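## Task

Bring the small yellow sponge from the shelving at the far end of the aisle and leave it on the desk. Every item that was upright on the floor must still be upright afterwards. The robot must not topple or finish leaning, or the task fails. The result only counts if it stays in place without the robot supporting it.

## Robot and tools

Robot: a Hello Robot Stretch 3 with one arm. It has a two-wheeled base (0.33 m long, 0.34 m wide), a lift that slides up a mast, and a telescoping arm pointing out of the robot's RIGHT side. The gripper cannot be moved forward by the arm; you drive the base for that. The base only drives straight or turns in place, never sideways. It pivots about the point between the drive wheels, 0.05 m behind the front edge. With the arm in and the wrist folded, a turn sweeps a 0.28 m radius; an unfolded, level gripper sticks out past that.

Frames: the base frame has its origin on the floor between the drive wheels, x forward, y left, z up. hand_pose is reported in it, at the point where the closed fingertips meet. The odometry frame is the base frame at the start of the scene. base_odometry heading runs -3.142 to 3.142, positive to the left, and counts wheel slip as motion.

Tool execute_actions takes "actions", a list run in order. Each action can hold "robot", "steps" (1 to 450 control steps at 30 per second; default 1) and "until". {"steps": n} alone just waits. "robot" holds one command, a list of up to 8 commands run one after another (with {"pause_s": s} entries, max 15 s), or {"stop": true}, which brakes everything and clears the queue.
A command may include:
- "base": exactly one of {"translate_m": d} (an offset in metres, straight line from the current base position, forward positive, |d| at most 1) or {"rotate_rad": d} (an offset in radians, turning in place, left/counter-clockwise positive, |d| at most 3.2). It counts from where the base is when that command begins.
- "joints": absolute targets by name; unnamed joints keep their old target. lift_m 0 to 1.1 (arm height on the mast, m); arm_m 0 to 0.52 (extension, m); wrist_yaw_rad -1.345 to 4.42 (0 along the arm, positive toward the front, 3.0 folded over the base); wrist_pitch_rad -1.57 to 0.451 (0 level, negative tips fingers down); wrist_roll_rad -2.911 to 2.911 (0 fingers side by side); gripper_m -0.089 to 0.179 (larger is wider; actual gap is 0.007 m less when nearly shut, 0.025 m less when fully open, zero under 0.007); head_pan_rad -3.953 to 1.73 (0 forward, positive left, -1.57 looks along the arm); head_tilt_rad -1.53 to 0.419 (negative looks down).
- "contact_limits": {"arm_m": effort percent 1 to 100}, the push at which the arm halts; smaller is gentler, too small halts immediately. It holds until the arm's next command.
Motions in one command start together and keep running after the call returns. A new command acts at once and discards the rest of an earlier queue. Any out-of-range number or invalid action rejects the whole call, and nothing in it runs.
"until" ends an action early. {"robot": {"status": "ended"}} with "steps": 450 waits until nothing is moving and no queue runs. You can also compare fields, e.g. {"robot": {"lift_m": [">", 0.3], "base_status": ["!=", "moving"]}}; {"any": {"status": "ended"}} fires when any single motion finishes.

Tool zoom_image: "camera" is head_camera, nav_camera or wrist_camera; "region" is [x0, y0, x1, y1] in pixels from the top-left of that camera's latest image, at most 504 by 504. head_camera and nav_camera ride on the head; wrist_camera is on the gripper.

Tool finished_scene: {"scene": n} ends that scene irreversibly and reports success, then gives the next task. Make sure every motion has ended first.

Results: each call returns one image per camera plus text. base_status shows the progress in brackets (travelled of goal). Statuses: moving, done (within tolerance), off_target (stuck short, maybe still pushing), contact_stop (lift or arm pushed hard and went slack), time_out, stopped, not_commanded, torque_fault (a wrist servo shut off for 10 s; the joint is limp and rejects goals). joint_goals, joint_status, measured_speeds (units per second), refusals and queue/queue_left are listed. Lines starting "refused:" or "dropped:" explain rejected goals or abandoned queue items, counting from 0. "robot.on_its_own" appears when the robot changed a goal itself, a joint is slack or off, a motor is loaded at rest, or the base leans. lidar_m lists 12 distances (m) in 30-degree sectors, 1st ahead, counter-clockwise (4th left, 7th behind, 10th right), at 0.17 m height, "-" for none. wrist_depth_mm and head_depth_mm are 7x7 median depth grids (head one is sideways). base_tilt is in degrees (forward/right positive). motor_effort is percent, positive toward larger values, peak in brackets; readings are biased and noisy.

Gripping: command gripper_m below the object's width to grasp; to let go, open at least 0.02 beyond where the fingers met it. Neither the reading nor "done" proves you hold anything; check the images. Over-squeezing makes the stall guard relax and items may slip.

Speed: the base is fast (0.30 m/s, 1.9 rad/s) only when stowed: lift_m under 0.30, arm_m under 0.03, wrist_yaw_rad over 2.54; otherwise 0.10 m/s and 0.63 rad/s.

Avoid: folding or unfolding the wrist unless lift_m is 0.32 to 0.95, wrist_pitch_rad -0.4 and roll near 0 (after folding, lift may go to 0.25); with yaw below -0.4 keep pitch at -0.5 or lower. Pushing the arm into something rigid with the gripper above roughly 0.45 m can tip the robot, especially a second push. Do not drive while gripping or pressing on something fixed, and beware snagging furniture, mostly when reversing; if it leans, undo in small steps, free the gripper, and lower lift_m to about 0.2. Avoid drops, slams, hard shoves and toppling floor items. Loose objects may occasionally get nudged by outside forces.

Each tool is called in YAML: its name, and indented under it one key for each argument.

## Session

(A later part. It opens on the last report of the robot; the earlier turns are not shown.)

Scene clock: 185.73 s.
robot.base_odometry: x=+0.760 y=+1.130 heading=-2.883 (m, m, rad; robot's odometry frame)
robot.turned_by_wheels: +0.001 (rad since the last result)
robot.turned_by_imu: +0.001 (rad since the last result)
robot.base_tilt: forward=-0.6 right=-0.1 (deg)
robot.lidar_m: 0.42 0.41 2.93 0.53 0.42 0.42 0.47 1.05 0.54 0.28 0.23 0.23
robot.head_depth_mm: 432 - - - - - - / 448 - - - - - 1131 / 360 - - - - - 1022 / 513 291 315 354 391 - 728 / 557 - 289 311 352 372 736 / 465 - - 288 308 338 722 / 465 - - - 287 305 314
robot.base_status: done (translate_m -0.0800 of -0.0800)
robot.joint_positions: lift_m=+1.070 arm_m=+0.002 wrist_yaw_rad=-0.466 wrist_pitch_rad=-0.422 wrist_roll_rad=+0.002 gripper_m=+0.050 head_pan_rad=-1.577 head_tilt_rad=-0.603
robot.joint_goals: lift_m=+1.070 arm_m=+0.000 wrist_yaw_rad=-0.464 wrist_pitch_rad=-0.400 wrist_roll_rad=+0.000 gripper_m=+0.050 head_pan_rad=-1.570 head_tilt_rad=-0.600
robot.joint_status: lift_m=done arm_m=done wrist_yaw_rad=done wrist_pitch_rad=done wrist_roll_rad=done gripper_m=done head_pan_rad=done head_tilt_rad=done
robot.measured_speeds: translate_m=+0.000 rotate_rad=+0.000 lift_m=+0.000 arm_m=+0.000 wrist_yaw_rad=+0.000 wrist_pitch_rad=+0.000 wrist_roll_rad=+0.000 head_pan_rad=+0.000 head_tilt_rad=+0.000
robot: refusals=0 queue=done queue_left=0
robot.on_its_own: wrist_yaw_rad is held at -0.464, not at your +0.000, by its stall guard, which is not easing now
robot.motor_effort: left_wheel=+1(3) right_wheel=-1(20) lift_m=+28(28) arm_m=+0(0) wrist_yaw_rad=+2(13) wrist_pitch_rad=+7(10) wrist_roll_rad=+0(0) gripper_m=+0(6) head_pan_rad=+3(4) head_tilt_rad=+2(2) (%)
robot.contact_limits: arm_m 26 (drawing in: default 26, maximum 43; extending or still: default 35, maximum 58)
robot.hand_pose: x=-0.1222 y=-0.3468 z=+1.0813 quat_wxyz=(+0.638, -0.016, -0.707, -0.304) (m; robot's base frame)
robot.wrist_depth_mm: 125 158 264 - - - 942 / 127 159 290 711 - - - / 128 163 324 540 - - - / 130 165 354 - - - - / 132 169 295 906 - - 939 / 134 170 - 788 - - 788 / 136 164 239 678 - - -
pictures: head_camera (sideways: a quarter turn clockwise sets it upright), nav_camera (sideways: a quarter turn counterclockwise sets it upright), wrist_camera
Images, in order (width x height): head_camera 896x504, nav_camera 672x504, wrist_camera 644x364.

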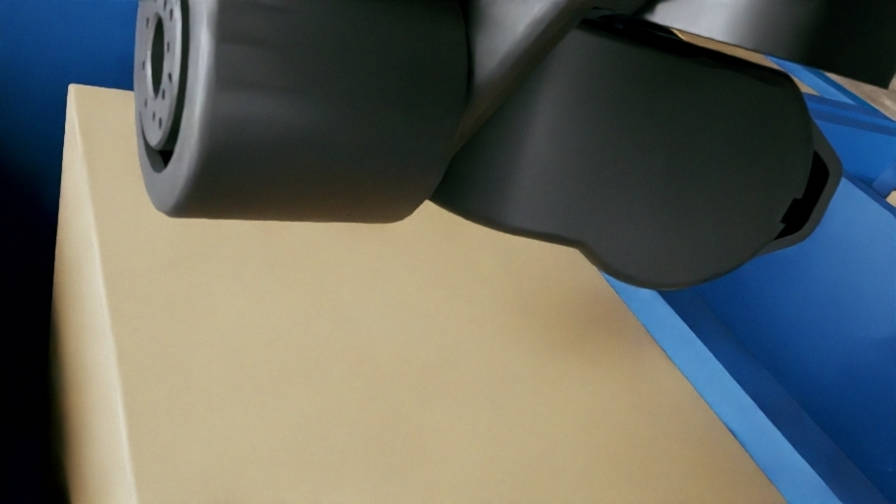

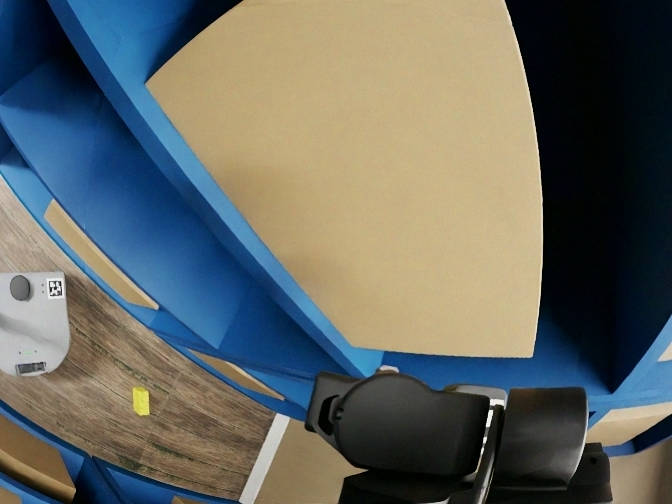

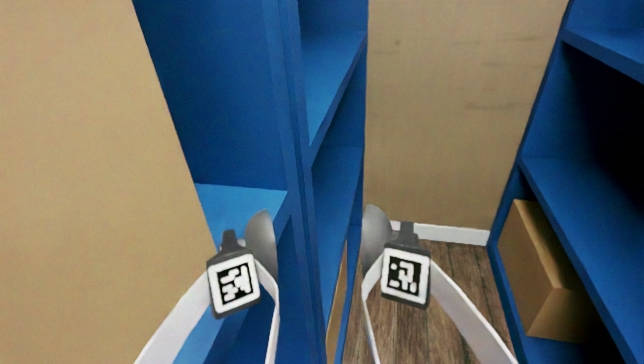

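execute_actions:
  actions:
    - {"robot":{"base":{"translate_m":-0.12}},"steps":200,"until":{"robot":{"status":"ended"}}}

Scene clock: 188.07 s.
robot.base_odometry: x=+0.876 y=+1.161 heading=-2.883 (m, m, rad; robot's odometry frame)
robot.turned_by_wheels: +0.000 (rad since the last result)
robot.turned_by_imu: +0.000 (rad since the last result)
robot.base_tilt: forward=-0.6 right=+0.0 (deg)
robot.lidar_m: 0.52 0.54 3.00 0.53 0.33 0.33 0.37 0.57 0.73 0.39 0.32 0.32
robot.head_depth_mm: 1247 - - - - - - / 442 - - - - - 1224 / 414 - - - - - 1137 / 448 495 553 538 722 - 1012 / 476 375 410 455 794 863 752 / 361 335 365 404 431 867 736 / 361 306 332 363 396 825 734
robot.base_status: done (translate_m -0.1200 of -0.1200)
robot.joint_positions: lift_m=+1.070 arm_m=+0.002 wrist_yaw_rad=-0.466 wrist_pitch_rad=-0.422 wrist_roll_rad=+0.002 gripper_m=+0.050 head_pan_rad=-1.577 head_tilt_rad=-0.603
robot.joint_goals: lift_m=+1.070 arm_m=+0.000 wrist_yaw_rad=-0.464 wrist_pitch_rad=-0.400 wrist_roll_rad=+0.000 gripper_m=+0.050 head_pan_rad=-1.570 head_tilt_rad=-0.600
robot.joint_status: lift_m=done arm_m=done wrist_yaw_rad=done wrist_pitch_rad=done wrist_roll_rad=done gripper_m=done head_pan_rad=done head_tilt_rad=done
robot.measured_speeds: translate_m=+0.000 rotate_rad=+0.000 lift_m=+0.000 arm_m=+0.000 wrist_yaw_rad=+0.000 wrist_pitch_rad=+0.000 wrist_roll_rad=+0.000 head_pan_rad=+0.000 head_tilt_rad=+0.000
robot: refusals=0 queue=done queue_left=0
robot.on_its_own: wrist_yaw_rad is held at -0.464, not at your +0.000, by its stall guard, which is not easing now
robot.motor_effort: left_wheel=+2(2) right_wheel=-1(6) lift_m=+27(27) arm_m=+0(0) wrist_yaw_rad=+1(2) wrist_pitch_rad=+7(7) wrist_roll_rad=+0(0) gripper_m=+0(1) head_pan_rad=+4(3) head_tilt_rad=+1(2) (%)
robot.contact_limits: arm_m 26 (drawing in: default 26, maximum 43; extending or still: default 35, maximum 58)
robot.hand_pose: x=-0.1222 y=-0.3468 z=+1.0813 quat_wxyz=(+0.638, -0.016, -0.707, -0.304) (m; robot's base frame)
robot.wrist_depth_mm: 208 258 - - - - 897 / 233 247 716 - - - 721 / 264 261 486 - - - - / 302 287 411 - - - - / 317 307 387 - - - 916 / 264 276 - - - - 763 / 222 344 469 - - - 681
pictures: head_camera (sideways: a quarter turn clockwise sets it upright), nav_camera (sideways: a quarter turn counterclockwise sets it upright), wrist_camera
Images, in order (width x height): head_camera 896x504, nav_camera 672x504, wrist_camera 644x364.

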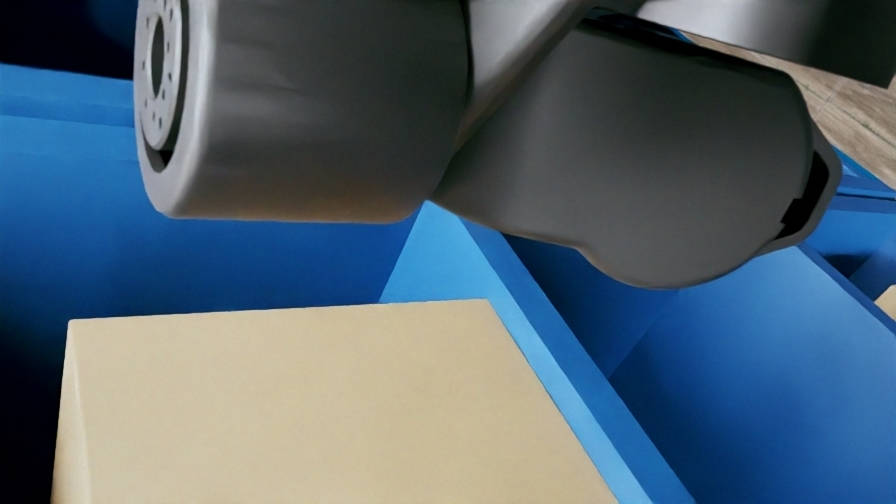

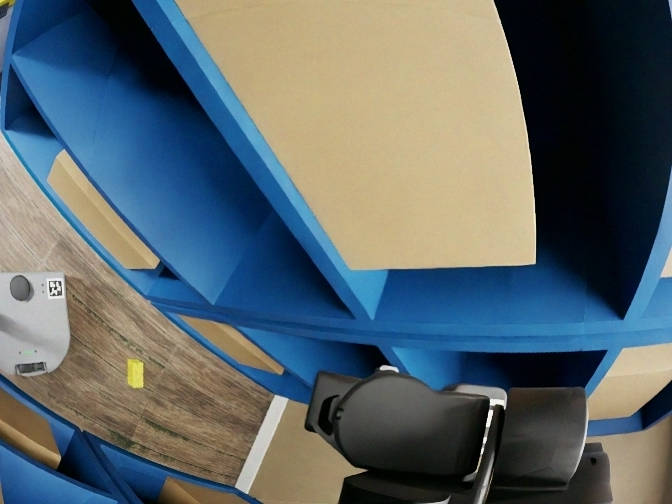

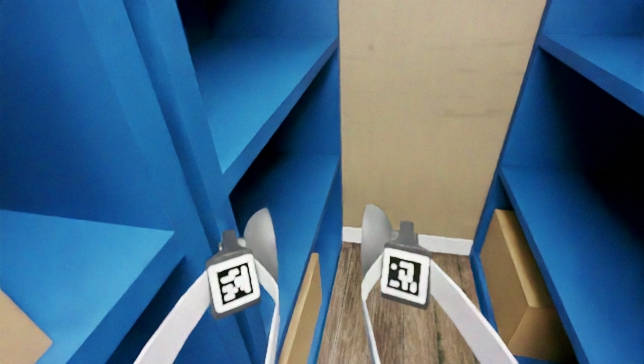

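execute_actions:
  actions:
    - {"robot":{"joints":{"lift_m":0.6,"wrist_pitch_rad":-0.378,"head_tilt_rad":-1.2}},"steps":400,"until":{"robot":{"status":"ended"}}}

Scene clock: 193.50 s.
robot.base_odometry: x=+0.876 y=+1.161 heading=-2.883 (m, m, rad; robot's odometry frame)
robot.turned_by_wheels: +0.000 (rad since the last result)
robot.turned_by_imu: -0.001 (rad since the last result)
robot.base_tilt: forward=-0.7 right=-0.1 (deg)
robot.lidar_m: 0.52 0.54 2.99 0.53 0.33 0.33 0.37 0.57 0.73 0.39 0.32 0.32
robot.head_depth_mm: 1032 1190 1466 1372 1272 1187 - / 992 949 1366 1374 - - - / 538 680 956 1310 - - - / 561 726 866 1274 1283 - 1098 / 406 839 863 828 1244 1197 1118 / 380 907 865 800 979 1176 1123 / 346 373 867 800 757 1126 1120
robot.base_status: done (translate_m -0.1200 of -0.1200)
robot.joint_positions: lift_m=+0.601 arm_m=+0.002 wrist_yaw_rad=-0.466 wrist_pitch_rad=-0.399 wrist_roll_rad=+0.002 gripper_m=+0.050 head_pan_rad=-1.577 head_tilt_rad=-1.185
robot.joint_goals: lift_m=+0.600 arm_m=+0.000 wrist_yaw_rad=-0.464 wrist_pitch_rad=-0.378 wrist_roll_rad=+0.000 gripper_m=+0.050 head_pan_rad=-1.570 head_tilt_rad=-1.200
robot.joint_status: lift_m=done arm_m=done wrist_yaw_rad=done wrist_pitch_rad=done wrist_roll_rad=done gripper_m=done head_pan_rad=done head_tilt_rad=done
robot.measured_speeds: translate_m=+0.000 rotate_rad=+0.000 lift_m=+0.000 arm_m=+0.000 wrist_yaw_rad=+0.000 wrist_pitch_rad=+0.000 wrist_roll_rad=+0.000 head_pan_rad=+0.000 head_tilt_rad=+0.000
robot: refusals=0 queue=done queue_left=0
robot.on_its_own: wrist_yaw_rad is held at -0.464, not at your +0.000, by its stall guard, which is not easing now
robot.motor_effort: left_wheel=+1(1) right_wheel=-1(1) lift_m=+9(28) arm_m=+0(0) wrist_yaw_rad=+1(2) wrist_pitch_rad=+7(9) wrist_roll_rad=+0(0) gripper_m=+0(0) head_pan_rad=+4(4) head_tilt_rad=-10(49) (%)
robot.contact_limits: arm_m 26 (drawing in: default 26, maximum 43; extending or still: default 35, maximum 58)
robot.hand_pose: x=-0.1234 y=-0.3493 z=+0.6175 quat_wxyz=(+0.641, -0.024, -0.707, -0.297) (m; robot's base frame)
robot.wrist_depth_mm: 207 256 - - - 973 897 / 231 249 739 - - - 777 / 261 258 489 - - - 830 / 296 286 416 - - - 714 / 308 300 383 - - - 764 / 254 271 - 873 856 872 765 / 220 410 446 773 766 750 683
pictures: head_camera (sideways: a quarter turn clockwise sets it upright), nav_camera (sideways: a quarter turn counterclockwise sets it upright), wrist_camera
Images, in order (width x height): head_camera 896x504, nav_camera 672x504, wrist_camera 644x364.

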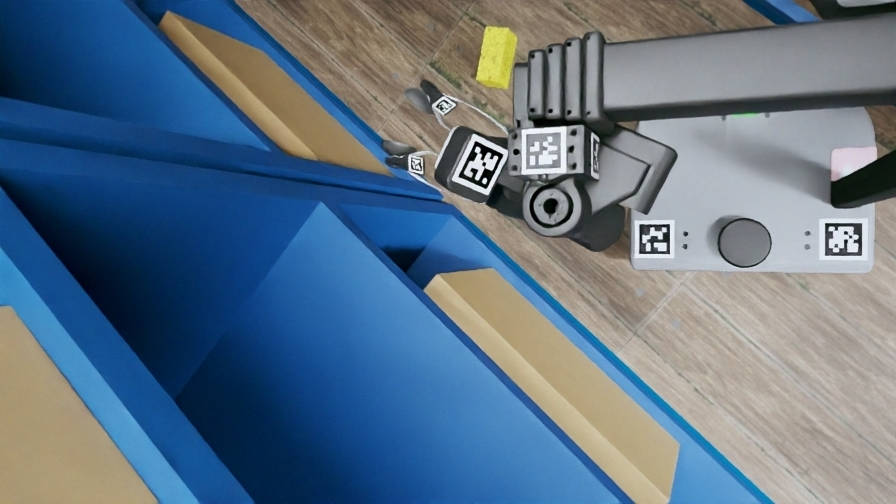

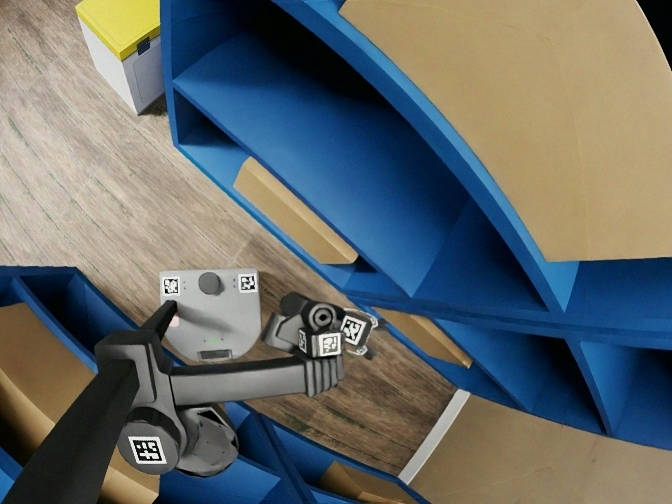

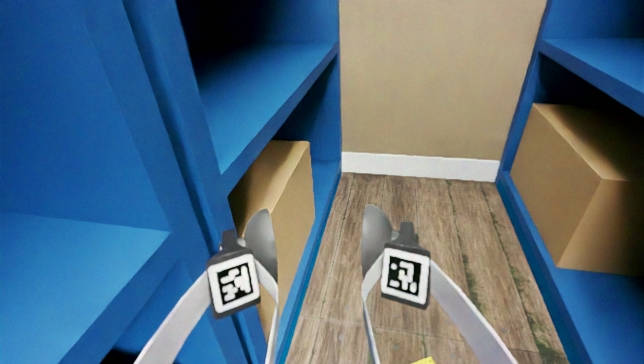

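execute_actions:
  actions:
    - {"robot":{"base":{"rotate_rad":-0.6}},"steps":300,"until":{"robot":{"status":"ended"}}}

Scene clock: 197.00 s.
robot.base_odometry: x=+0.876 y=+1.161 heading=+2.800 (m, m, rad; robot's odometry frame)
robot.turned_by_wheels: -0.600 (rad since the last result)
robot.turned_by_imu: -0.595 (rad since the last result)
robot.base_tilt: forward=-0.6 right=-0.1 (deg)
robot.lidar_m: 0.32 0.35 0.52 2.98 0.59 0.33 0.33 0.36 0.52 0.86 0.41 0.32
robot.head_depth_mm: 1434 1532 1393 1317 1189 1022 - / 1497 1632 1489 1370 - - - / 1511 1620 1486 1387 - - - / 1531 1625 1493 1357 1291 - 1098 / 1502 1553 1454 1370 1273 1202 1122 / 1038 973 1090 1206 1211 1173 1124 / 1038 706 793 819 920 928 1041
robot.base_status: done (rotate_rad -0.5999 of -0.6000)
robot.joint_positions: lift_m=+0.601 arm_m=+0.002 wrist_yaw_rad=-0.466 wrist_pitch_rad=-0.399 wrist_roll_rad=+0.002 gripper_m=+0.050 head_pan_rad=-1.577 head_tilt_rad=-1.185
robot.joint_goals: lift_m=+0.600 arm_m=+0.000 wrist_yaw_rad=-0.464 wrist_pitch_rad=-0.378 wrist_roll_rad=+0.000 gripper_m=+0.050 head_pan_rad=-1.570 head_tilt_rad=-1.200
robot.joint_status: lift_m=done arm_m=done wrist_yaw_rad=done wrist_pitch_rad=done wrist_roll_rad=done gripper_m=done head_pan_rad=done head_tilt_rad=done
robot.measured_speeds: translate_m=+0.000 rotate_rad=+0.000 lift_m=+0.000 arm_m=+0.000 wrist_yaw_rad=+0.000 wrist_pitch_rad=+0.000 wrist_roll_rad=+0.000 head_pan_rad=+0.000 head_tilt_rad=+0.000
robot: refusals=0 queue=done queue_left=0
robot.on_its_own: wrist_yaw_rad is held at -0.464, not at your +0.000, by its stall guard, which is not easing now
robot.motor_effort: left_wheel=+2(5) right_wheel=-3(4) lift_m=+10(9) arm_m=+0(0) wrist_yaw_rad=+1(2) wrist_pitch_rad=+7(7) wrist_roll_rad=-1(1) gripper_m=+0(0) head_pan_rad=+4(3) head_tilt_rad=-10(10) (%)
robot.contact_limits: arm_m 26 (drawing in: default 26, maximum 43; extending or still: default 35, maximum 58)
robot.hand_pose: x=-0.1233 y=-0.3494 z=+0.6175 quat_wxyz=(+0.641, -0.023, -0.707, -0.297) (m; robot's base frame)
robot.wrist_depth_mm: 862 961 - - - 293 247 / 856 - - 877 674 311 276 / 979 - - - 493 313 312 / - - - - 903 327 330 / 679 - - - 467 372 280 / 624 897 - 901 739 424 468 / 591 768 770 756 645 561 649
pictures: head_camera (sideways: a quarter turn clockwise sets it upright), nav_camera (sideways: a quarter turn counterclockwise sets it upright), wrist_camera
Images, in order (width x height): head_camera 896x504, nav_camera 672x504, wrist_camera 644x364.

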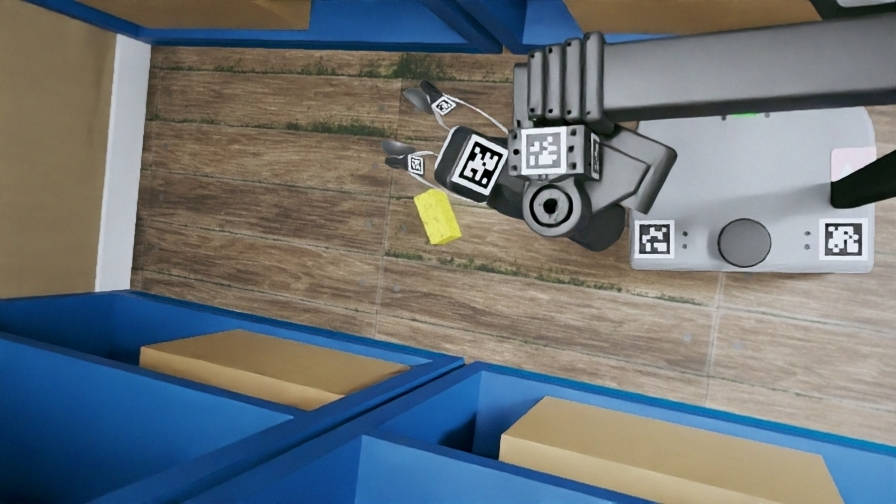

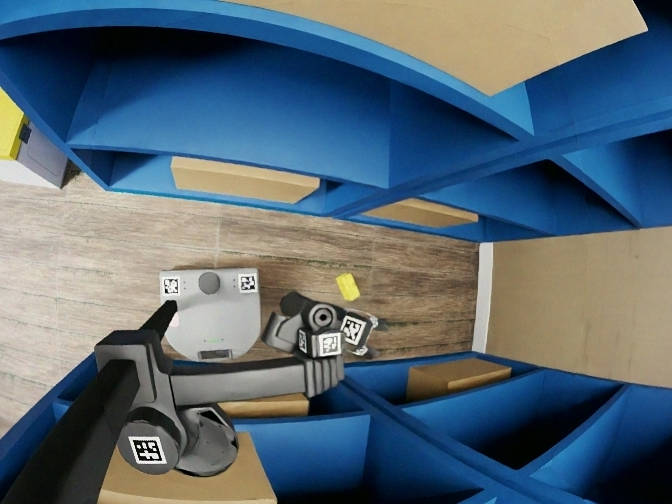

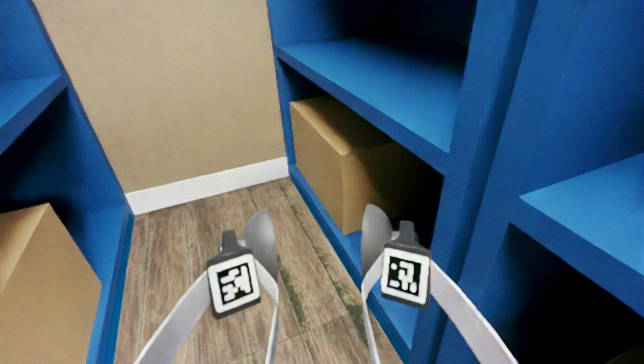

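execute_actions:
  actions:
    - {"robot":{"joints":{"wrist_yaw_rad":0.0,"gripper_m":0.15}},"steps":300,"until":{"robot":{"status":"ended"}}}

Scene clock: 198.67 s.
robot.base_odometry: x=+0.876 y=+1.161 heading=+2.800 (m, m, rad; robot's odometry frame)
robot.turned_by_wheels: +0.000 (rad since the last result)
robot.turned_by_imu: +0.000 (rad since the last result)
robot.base_tilt: forward=-0.6 right=-0.1 (deg)
robot.lidar_m: 0.32 0.35 0.52 2.99 0.59 0.33 0.33 0.36 0.52 0.86 0.41 0.32
robot.head_depth_mm: 1436 1538 1407 1319 1187 1022 - / 1485 1618 1482 1366 - - - / 1515 1618 1481 1395 - - - / 1528 1625 1489 1379 1278 - 1100 / 1509 1547 1458 1370 1288 1188 1114 / 1047 970 1082 1206 1216 1172 1115 / 1044 706 795 820 923 935 1033
robot.base_status: done (rotate_rad -0.5999 of -0.6000)
robot.joint_positions: lift_m=+0.601 arm_m=+0.002 wrist_yaw_rad=-0.002 wrist_pitch_rad=-0.399 wrist_roll_rad=+0.002 gripper_m=+0.150 head_pan_rad=-1.577 head_tilt_rad=-1.185
robot.joint_goals: lift_m=+0.600 arm_m=+0.000 wrist_yaw_rad=+0.000 wrist_pitch_rad=-0.378 wrist_roll_rad=+0.000 gripper_m=+0.150 head_pan_rad=-1.570 head_tilt_rad=-1.200
robot.joint_status: lift_m=done arm_m=done wrist_yaw_rad=done wrist_pitch_rad=done wrist_roll_rad=done gripper_m=done head_pan_rad=done head_tilt_rad=done
robot.measured_speeds: translate_m=+0.000 rotate_rad=+0.000 lift_m=+0.000 arm_m=+0.000 wrist_yaw_rad=+0.000 wrist_pitch_rad=+0.000 wrist_roll_rad=+0.000 head_pan_rad=+0.000 head_tilt_rad=+0.000
robot: refusals=0 queue=done queue_left=0
robot.motor_effort: left_wheel=+3(2) right_wheel=-2(3) lift_m=+10(10) arm_m=+0(0) wrist_yaw_rad=+2(2) wrist_pitch_rad=+7(7) wrist_roll_rad=+0(0) gripper_m=+1(85) head_pan_rad=+3(4) head_tilt_rad=-10(9) (%)
robot.contact_limits: arm_m 26 (drawing in: default 26, maximum 43; extending or still: default 35, maximum 58)
robot.hand_pose: x=-0.0220 y=-0.3736 z=+0.6175 quat_wxyz=(+0.692, +0.140, -0.694, -0.142) (m; robot's base frame)
robot.wrist_depth_mm: 795 - - - - 941 914 / 751 813 955 - - 775 616 / 496 524 - - - 883 460 / 318 465 827 - - 748 713 / 341 602 831 - - 802 834 / 318 - 842 918 889 - 781 / 346 468 734 779 760 694 390
pictures: head_camera (sideways: a quarter turn clockwise sets it upright), nav_camera (sideways: a quarter turn counterclockwise sets it upright), wrist_camera
Images, in order (width x height): head_camera 896x504, nav_camera 672x504, wrist_camera 644x364.

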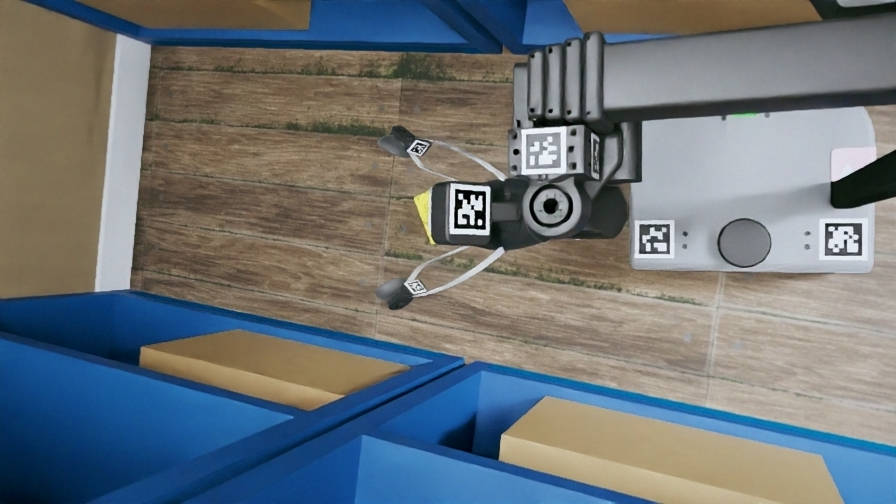

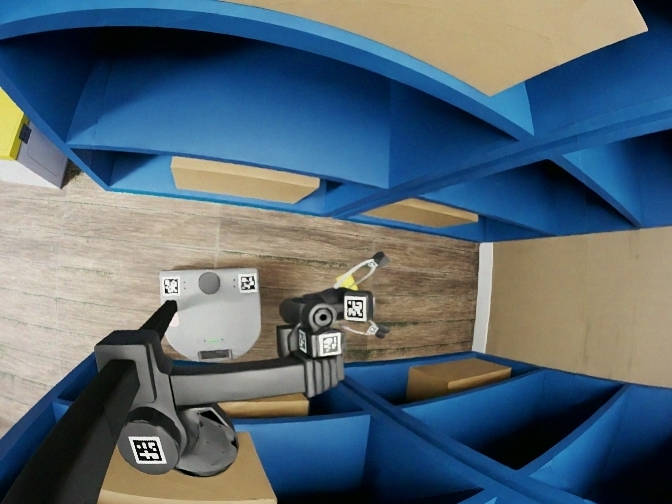

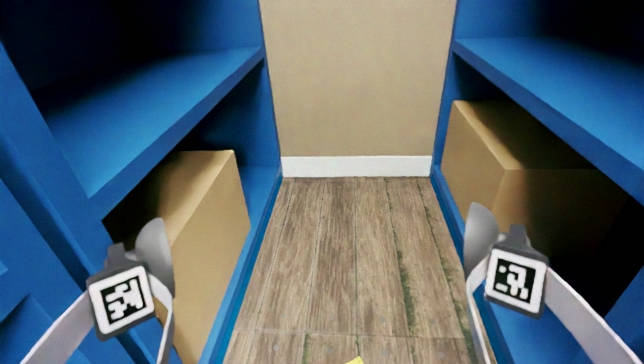

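execute_actions:
  actions:
    - {"robot":{"joints":{"wrist_pitch_rad":-1.5,"lift_m":0.35,"arm_m":0.15}},"steps":300,"until":{"robot":{"status":"ended"}}}

Scene clock: 201.87 s.
robot.base_odometry: x=+0.876 y=+1.161 heading=+2.800 (m, m, rad; robot's odometry frame)
robot.turned_by_wheels: +0.000 (rad since the last result)
robot.turned_by_imu: -0.001 (rad since the last result)
robot.base_tilt: forward=-0.6 right=-0.1 (deg)
robot.lidar_m: 0.32 0.35 0.52 2.99 0.59 0.33 0.33 0.36 0.52 0.86 0.41 0.32
robot.head_depth_mm: 1434 1523 1391 1320 1211 1111 - / 1478 1620 1483 1376 1271 - - / 1521 1634 1496 1400 1265 - - / 1537 1634 1480 1373 1276 - 1098 / 1503 1552 1463 1373 1272 1195 1117 / 1042 968 1085 1211 1219 1173 1120 / 1045 704 797 818 923 934 1033
robot.base_status: done (rotate_rad -0.5999 of -0.6000)
robot.joint_positions: lift_m=+0.351 arm_m=+0.150 wrist_yaw_rad=-0.002 wrist_pitch_rad=-1.495 wrist_roll_rad=+0.002 gripper_m=+0.150 head_pan_rad=-1.577 head_tilt_rad=-1.185
robot.joint_goals: lift_m=+0.350 arm_m=+0.150 wrist_yaw_rad=+0.000 wrist_pitch_rad=-1.500 wrist_roll_rad=+0.000 gripper_m=+0.150 head_pan_rad=-1.570 head_tilt_rad=-1.200
robot.joint_status: lift_m=done arm_m=done wrist_yaw_rad=done wrist_pitch_rad=done wrist_roll_rad=done gripper_m=done head_pan_rad=done head_tilt_rad=done
robot.measured_speeds: translate_m=+0.000 rotate_rad=+0.000 lift_m=+0.000 arm_m=+0.000 wrist_yaw_rad=+0.000 wrist_pitch_rad=+0.000 wrist_roll_rad=+0.000 head_pan_rad=+0.000 head_tilt_rad=+0.000
robot: refusals=0 queue=done queue_left=0
robot.motor_effort: left_wheel=+2(2) right_wheel=-2(2) lift_m=+9(9) arm_m=+5(6) wrist_yaw_rad=+1(2) wrist_pitch_rad=-2(8) wrist_roll_rad=+0(0) gripper_m=+0(0) head_pan_rad=+4(3) head_tilt_rad=-9(10) (%)
robot.hand_pose: x=-0.0216 y=-0.2900 z=+0.2320 quat_wxyz=(+0.518, +0.480, -0.519, -0.482) (m; robot's base frame)
robot.wrist_depth_mm: 360 370 374 377 379 375 377 / 343 385 382 376 386 385 375 / 348 385 390 387 391 396 377 / 354 392 399 395 401 401 372 / 355 400 400 404 410 408 365 / 357 - 410 412 405 - 346 / 349 418 422 - - 424 344
pictures: head_camera (sideways: a quarter turn clockwise sets it upright), nav_camera (sideways: a quarter turn counterclockwise sets it upright), wrist_camera
Images, in order (width x height): head_camera 896x504, nav_camera 672x504, wrist_camera 644x364.

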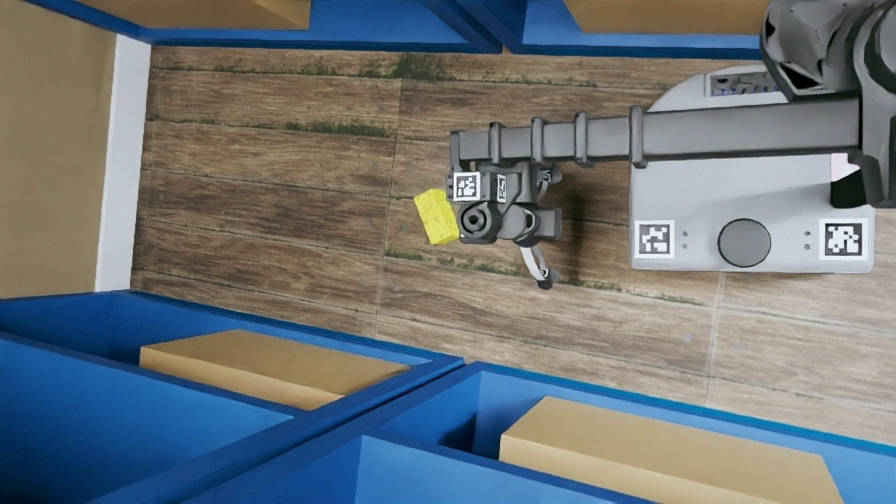

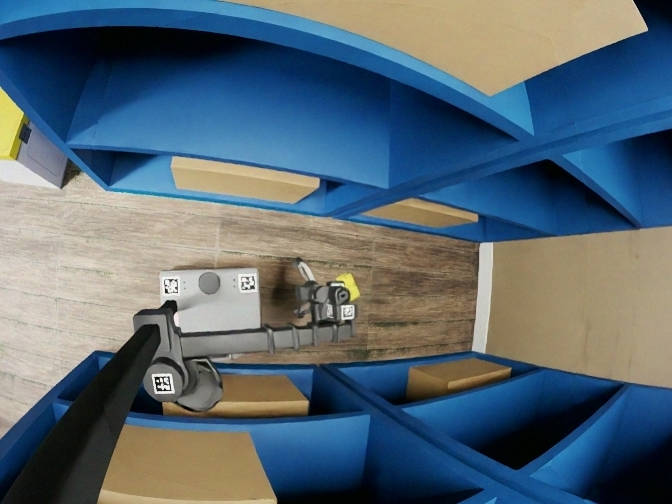

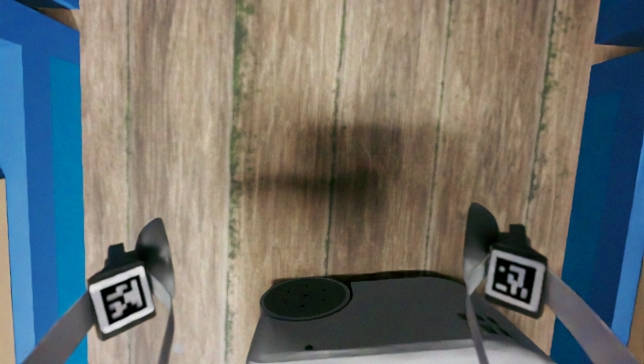

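execute_actions:
  actions:
    - {"robot":{"joints":{"arm_m":0.29}},"steps":300,"until":{"robot":{"status":"ended"}}}

Scene clock: 204.13 s.
robot.base_odometry: x=+0.876 y=+1.161 heading=+2.800 (m, m, rad; robot's odometry frame)
robot.turned_by_wheels: +0.000 (rad since the last result)
robot.turned_by_imu: +0.000 (rad since the last result)
robot.base_tilt: forward=-0.6 right=-0.1 (deg)
robot.lidar_m: 0.32 0.35 0.52 2.99 0.59 0.33 0.33 0.36 0.52 0.86 0.41 0.32
robot.head_depth_mm: 1439 1504 1398 1314 1208 1105 - / 1484 1618 1487 1370 1276 - - / 1507 1634 1506 1342 1275 - - / 1537 1626 1478 1357 1285 - 1103 / 1513 1545 1465 1369 1279 1189 1119 / 1039 968 1085 1209 1211 1174 1123 / 1042 706 796 818 924 931 1038
robot.base_status: done (rotate_rad -0.5999 of -0.6000)
robot.joint_positions: lift_m=+0.351 arm_m=+0.290 wrist_yaw_rad=-0.002 wrist_pitch_rad=-1.495 wrist_roll_rad=+0.002 gripper_m=+0.150 head_pan_rad=-1.577 head_tilt_rad=-1.185
robot.joint_goals: lift_m=+0.350 arm_m=+0.290 wrist_yaw_rad=+0.000 wrist_pitch_rad=-1.500 wrist_roll_rad=+0.000 gripper_m=+0.150 head_pan_rad=-1.570 head_tilt_rad=-1.200
robot.joint_status: lift_m=done arm_m=done wrist_yaw_rad=done wrist_pitch_rad=done wrist_roll_rad=done gripper_m=done head_pan_rad=done head_tilt_rad=done
robot.measured_speeds: translate_m=+0.000 rotate_rad=+0.000 lift_m=+0.000 arm_m=+0.000 wrist_yaw_rad=+0.000 wrist_pitch_rad=+0.000 wrist_roll_rad=+0.000 head_pan_rad=+0.000 head_tilt_rad=+0.000
robot: refusals=0 queue=done queue_left=0
robot.motor_effort: left_wheel=+2(3) right_wheel=-2(3) lift_m=+9(10) arm_m=+5(4) wrist_yaw_rad=+2(1) wrist_pitch_rad=-2(2) wrist_roll_rad=+0(0) gripper_m=+0(0) head_pan_rad=+3(4) head_tilt_rad=-9(10) (%)
robot.hand_pose: x=-0.0216 y=-0.4299 z=+0.2320 quat_wxyz=(+0.518, +0.480, -0.519, -0.482) (m; robot's base frame)
robot.wrist_depth_mm: 321 373 372 373 378 378 382 / 325 380 381 320 384 385 388 / 373 389 389 387 391 396 389 / 332 392 393 395 395 398 402 / 338 396 398 402 403 405 385 / 334 - 407 414 414 - 368 / 331 418 416 420 422 421 362
pictures: head_camera (sideways: a quarter turn clockwise sets it upright), nav_camera (sideways: a quarter turn counterclockwise sets it upright), wrist_camera
Images, in order (width x height): head_camera 896x504, nav_camera 672x504, wrist_camera 644x364.

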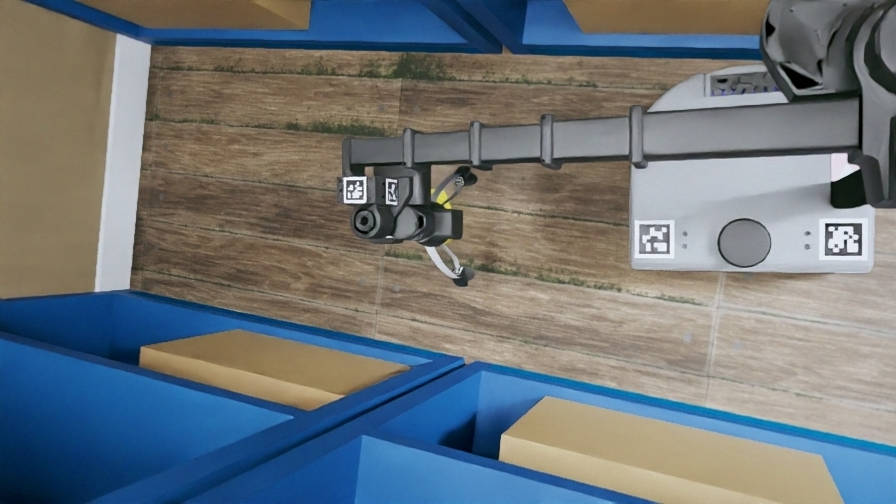

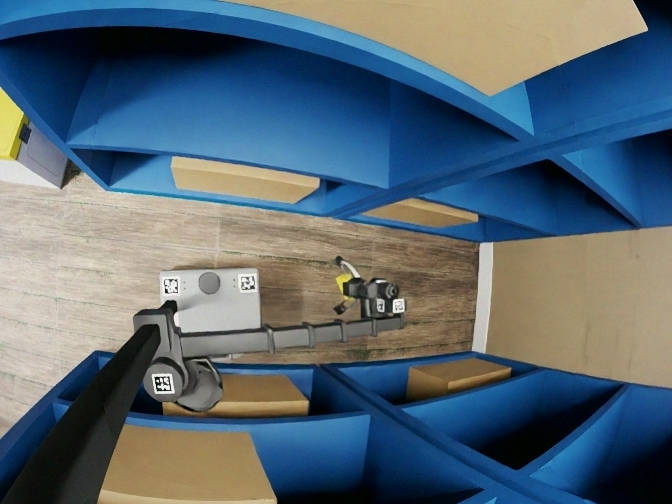

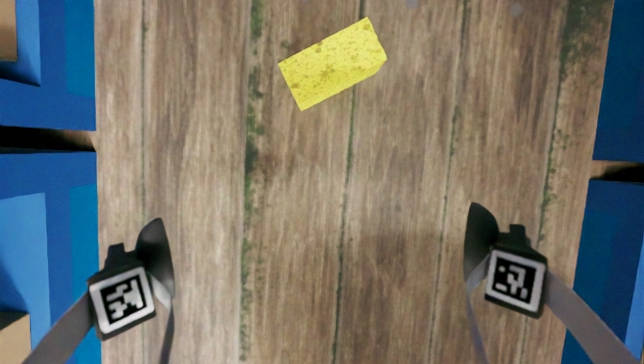

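execute_actions:
  actions:
    - {"robot":{"joints":{"arm_m":0.37,"wrist_roll_rad":1.13}},"steps":300,"until":{"robot":{"status":"ended"}}}

Scene clock: 206.93 s.
robot.base_odometry: x=+0.876 y=+1.161 heading=+2.800 (m, m, rad; robot's odometry frame)
robot.turned_by_wheels: +0.000 (rad since the last result)
robot.turned_by_imu: -0.001 (rad since the last result)
robot.base_tilt: forward=-0.7 right=-0.1 (deg)
robot.lidar_m: 0.32 0.35 0.52 2.99 0.59 0.33 0.33 0.36 0.52 0.86 0.41 0.32
robot.head_depth_mm: 1426 1506 1402 1307 1206 1103 - / 1488 1622 1490 1357 1276 - - / 1515 1624 - 1358 1273 - - / 1535 1629 1510 1351 1274 - 1095 / 1509 1549 1462 1372 1275 1197 1115 / 1032 970 1080 1205 1215 1170 1122 / 1043 705 798 817 922 932 1037
robot.base_status: done (rotate_rad -0.5999 of -0.6000)
robot.joint_positions: lift_m=+0.351 arm_m=+0.370 wrist_yaw_rad=-0.002 wrist_pitch_rad=-1.495 wrist_roll_rad=+1.124 gripper_m=+0.150 head_pan_rad=-1.577 head_tilt_rad=-1.185
robot.joint_goals: lift_m=+0.350 arm_m=+0.370 wrist_yaw_rad=+0.000 wrist_pitch_rad=-1.500 wrist_roll_rad=+1.130 gripper_m=+0.150 head_pan_rad=-1.570 head_tilt_rad=-1.200
robot.joint_status: lift_m=done arm_m=done wrist_yaw_rad=done wrist_pitch_rad=done wrist_roll_rad=done gripper_m=done head_pan_rad=done head_tilt_rad=done
robot.measured_speeds: translate_m=+0.000 rotate_rad=+0.000 lift_m=+0.000 arm_m=+0.000 wrist_yaw_rad=+0.000 wrist_pitch_rad=+0.000 wrist_roll_rad=+0.000 head_pan_rad=+0.000 head_tilt_rad=+0.000
robot: refusals=0 queue=done queue_left=0
robot.motor_effort: left_wheel=+2(2) right_wheel=-3(3) lift_m=+9(10) arm_m=+5(5) wrist_yaw_rad=+1(1) wrist_pitch_rad=-2(2) wrist_roll_rad=+3(3) gripper_m=+1(0) head_pan_rad=+4(4) head_tilt_rad=-10(10) (%)
robot.hand_pose: x=-0.0216 y=-0.5097 z=+0.2320 quat_wxyz=(+0.162, +0.150, -0.715, -0.663) (m; robot's base frame)
robot.wrist_depth_mm: 377 376 373 368 366 362 356 / 388 381 384 373 373 373 367 / 398 397 387 382 378 380 375 / 407 403 402 399 393 386 379 / 420 412 410 406 402 395 395 / 374 - 418 413 413 - - / 345 367 431 428 424 413 -
pictures: head_camera (sideways: a quarter turn clockwise sets it upright), nav_camera (sideways: a quarter turn counterclockwise sets it upright), wrist_camera
Images, in order (width x height): head_camera 896x504, nav_camera 672x504, wrist_camera 644x364.

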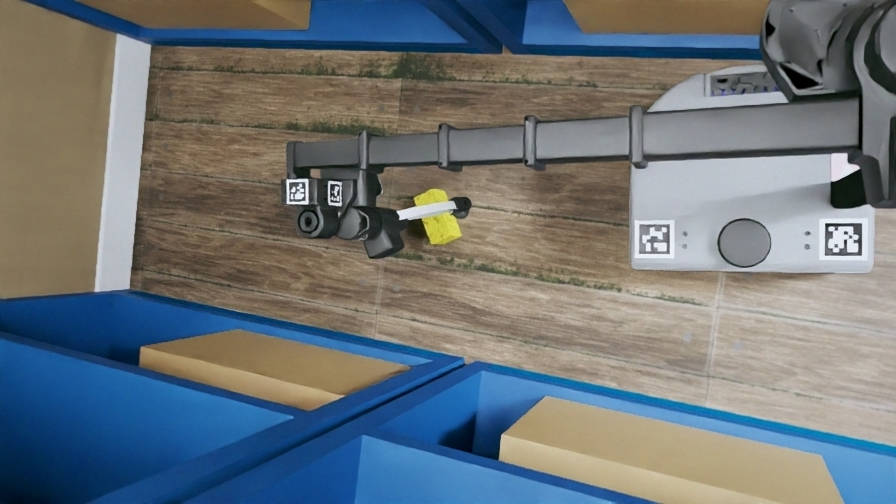

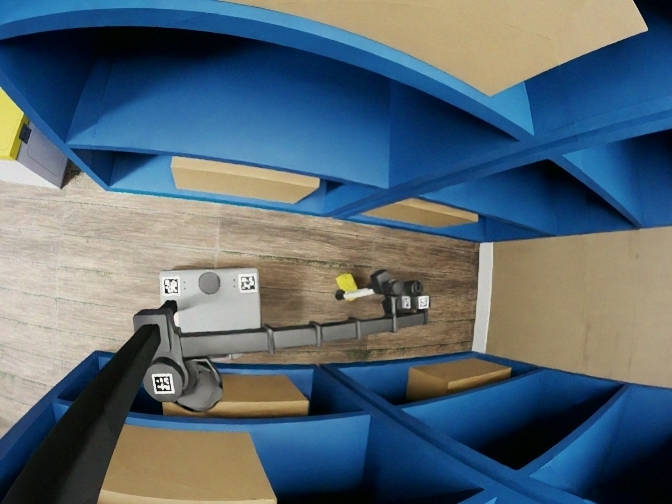

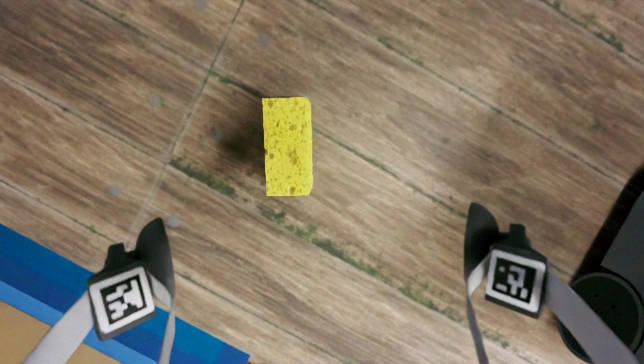

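execute_actions:
  actions:
    - {"robot":{"joints":{"lift_m":0.22}},"steps":300,"until":{"robot":{"status":"ended"}}}

Scene clock: 209.10 s.
robot.base_odometry: x=+0.876 y=+1.161 heading=+2.800 (m, m, rad; robot's odometry frame)
robot.turned_by_wheels: +0.000 (rad since the last result)
robot.turned_by_imu: +0.000 (rad since the last result)
robot.base_tilt: forward=-0.7 right=-0.1 (deg)
robot.lidar_m: 0.32 0.35 0.52 2.98 0.59 0.33 0.33 0.36 0.52 0.86 0.41 0.32
robot.head_depth_mm: 1433 1512 1389 1309 1210 1104 - / 1490 1624 1482 1370 1267 - - / 1512 1634 1508 1355 1274 - - / 1546 1636 1493 1352 1280 - 1098 / 1504 1544 1457 1383 1275 1201 1122 / 1037 963 1085 1209 1204 1175 1124 / 1045 705 798 818 925 934 1038
robot.base_status: done (rotate_rad -0.5999 of -0.6000)
robot.joint_positions: lift_m=+0.221 arm_m=+0.370 wrist_yaw_rad=-0.002 wrist_pitch_rad=-1.495 wrist_roll_rad=+1.124 gripper_m=+0.150 head_pan_rad=-1.577 head_tilt_rad=-1.185
robot.joint_goals: lift_m=+0.220 arm_m=+0.370 wrist_yaw_rad=+0.000 wrist_pitch_rad=-1.500 wrist_roll_rad=+1.130 gripper_m=+0.150 head_pan_rad=-1.570 head_tilt_rad=-1.200
robot.joint_status: lift_m=done arm_m=done wrist_yaw_rad=done wrist_pitch_rad=done wrist_roll_rad=done gripper_m=done head_pan_rad=done head_tilt_rad=done
robot.measured_speeds: translate_m=+0.000 rotate_rad=+0.000 lift_m=+0.000 arm_m=+0.000 wrist_yaw_rad=+0.000 wrist_pitch_rad=+0.000 wrist_roll_rad=+0.000 head_pan_rad=+0.000 head_tilt_rad=+0.000
robot: refusals=0 queue=done queue_left=0
robot.motor_effort: left_wheel=+3(2) right_wheel=-3(2) lift_m=+10(6) arm_m=+5(5) wrist_yaw_rad=+1(1) wrist_pitch_rad=-2(2) wrist_roll_rad=+2(2) gripper_m=+0(0) head_pan_rad=+4(4) head_tilt_rad=-10(10) (%)
robot.hand_pose: x=-0.0216 y=-0.5097 z=+0.1020 quat_wxyz=(+0.162, +0.150, -0.715, -0.663) (m; robot's base frame)
robot.wrist_depth_mm: 251 250 249 245 240 240 236 / 255 254 252 248 247 245 243 / 261 260 199 256 255 249 250 / 269 268 202 260 260 257 256 / 278 275 272 270 267 261 261 / 283 - 280 277 272 - 267 / 291 289 285 284 278 277 276
pictures: head_camera (sideways: a quarter turn clockwise sets it upright), nav_camera (sideways: a quarter turn counterclockwise sets it upright), wrist_camera
Images, in order (width x height): head_camera 896x504, nav_camera 672x504, wrist_camera 644x364.

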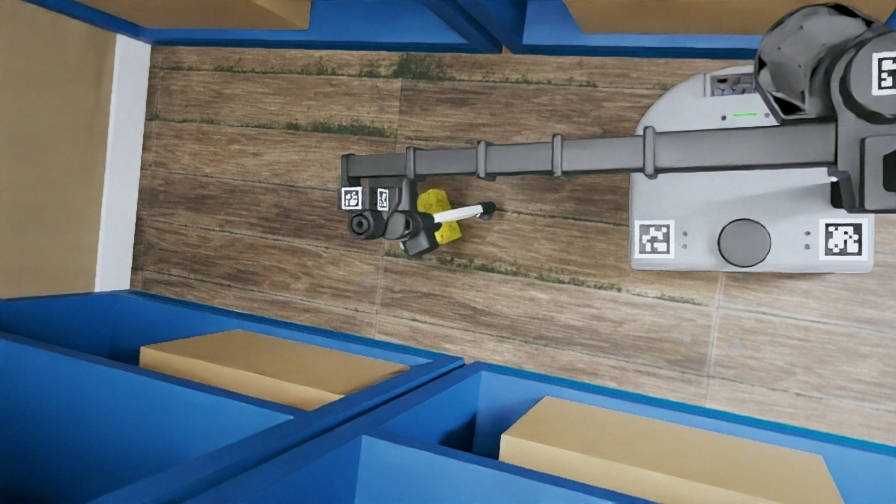

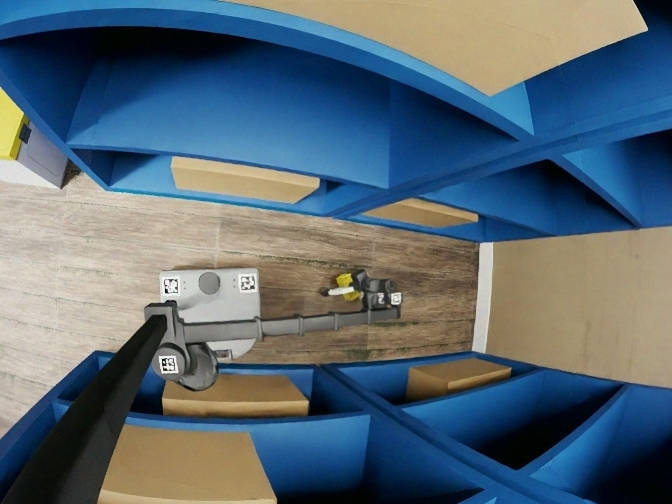

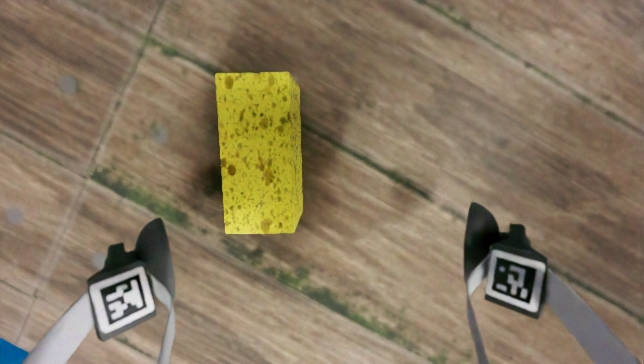

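execute_actions:
  actions:
    - {"robot":{"joints":{"arm_m":0.423},"base":{"translate_m":-0.03}},"steps":300,"until":{"robot":{"status":"ended"}}}

Scene clock: 211.00 s.
robot.base_odometry: x=+0.904 y=+1.151 heading=+2.800 (m, m, rad; robot's odometry frame)
robot.turned_by_wheels: +0.000 (rad since the last result)
robot.turned_by_imu: +0.000 (rad since the last result)
robot.base_tilt: forward=-0.7 right=-0.1 (deg)
robot.lidar_m: 0.35 0.38 0.54 2.99 0.59 0.30 0.30 0.33 0.50 0.93 0.45 0.35
robot.head_depth_mm: 1399 1455 1373 1220 1191 1008 - / 1487 1632 1487 1372 1281 - - / 1506 1623 1516 1372 1272 - - / 1538 1628 1503 1345 1280 - 1103 / 1514 1569 1477 1380 1279 1202 1125 / 1053 1156 1150 1256 1233 1177 1114 / 1039 947 838 928 962 1021 1066
robot.base_status: done (translate_m -0.0300 of -0.0300)
robot.joint_positions: lift_m=+0.221 arm_m=+0.423 wrist_yaw_rad=-0.002 wrist_pitch_rad=-1.495 wrist_roll_rad=+1.124 gripper_m=+0.150 head_pan_rad=-1.577 head_tilt_rad=-1.185
robot.joint_goals: lift_m=+0.220 arm_m=+0.423 wrist_yaw_rad=+0.000 wrist_pitch_rad=-1.500 wrist_roll_rad=+1.130 gripper_m=+0.150 head_pan_rad=-1.570 head_tilt_rad=-1.200
robot.joint_status: lift_m=done arm_m=done wrist_yaw_rad=done wrist_pitch_rad=done wrist_roll_rad=done gripper_m=done head_pan_rad=done head_tilt_rad=done
robot.measured_speeds: translate_m=+0.000 rotate_rad=+0.000 lift_m=+0.000 arm_m=+0.000 wrist_yaw_rad=+0.000 wrist_pitch_rad=+0.000 wrist_roll_rad=+0.000 head_pan_rad=+0.000 head_tilt_rad=+0.000
robot: refusals=0 queue=done queue_left=0
robot.motor_effort: left_wheel=+2(4) right_wheel=-2(6) lift_m=+10(10) arm_m=+5(4) wrist_yaw_rad=+2(1) wrist_pitch_rad=-2(2) wrist_roll_rad=+2(2) gripper_m=+0(1) head_pan_rad=+4(4) head_tilt_rad=-10(11) (%)
robot.hand_pose: x=-0.0216 y=-0.5627 z=+0.1020 quat_wxyz=(+0.162, +0.150, -0.715, -0.663) (m; robot's base frame)
robot.wrist_depth_mm: 252 249 248 243 241 240 237 / 257 254 252 250 247 246 244 / 264 259 258 254 254 252 249 / 270 266 265 199 260 258 253 / 277 275 272 204 267 261 262 / 282 - 281 210 274 - 266 / 291 287 285 284 280 276 274
pictures: head_camera (sideways: a quarter turn clockwise sets it upright), nav_camera (sideways: a quarter turn counterclockwise sets it upright), wrist_camera
Images, in order (width x height): head_camera 896x504, nav_camera 672x504, wrist_camera 644x364.

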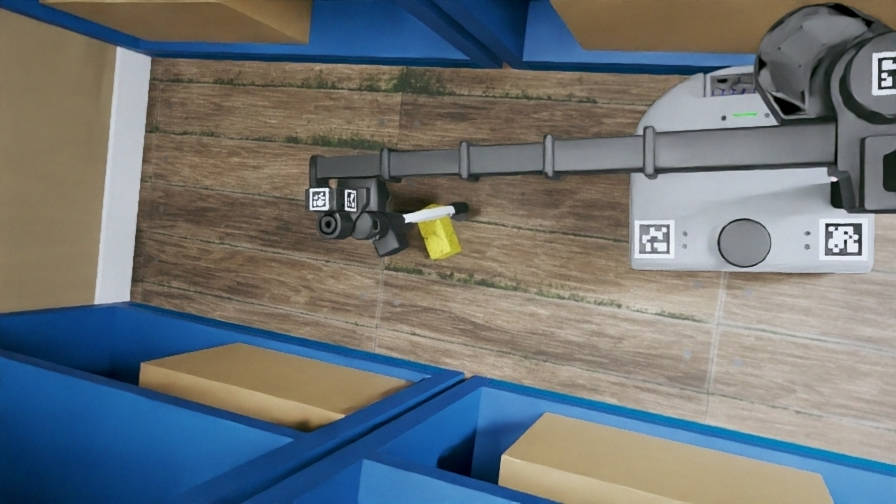

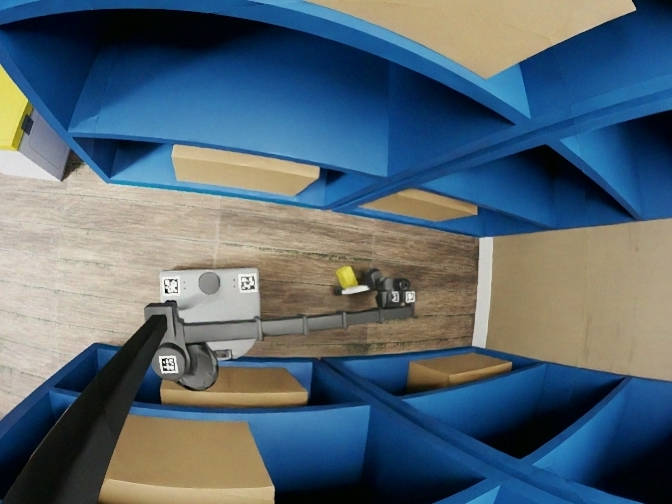

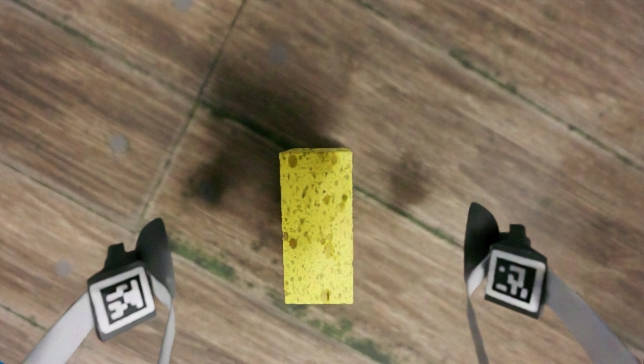

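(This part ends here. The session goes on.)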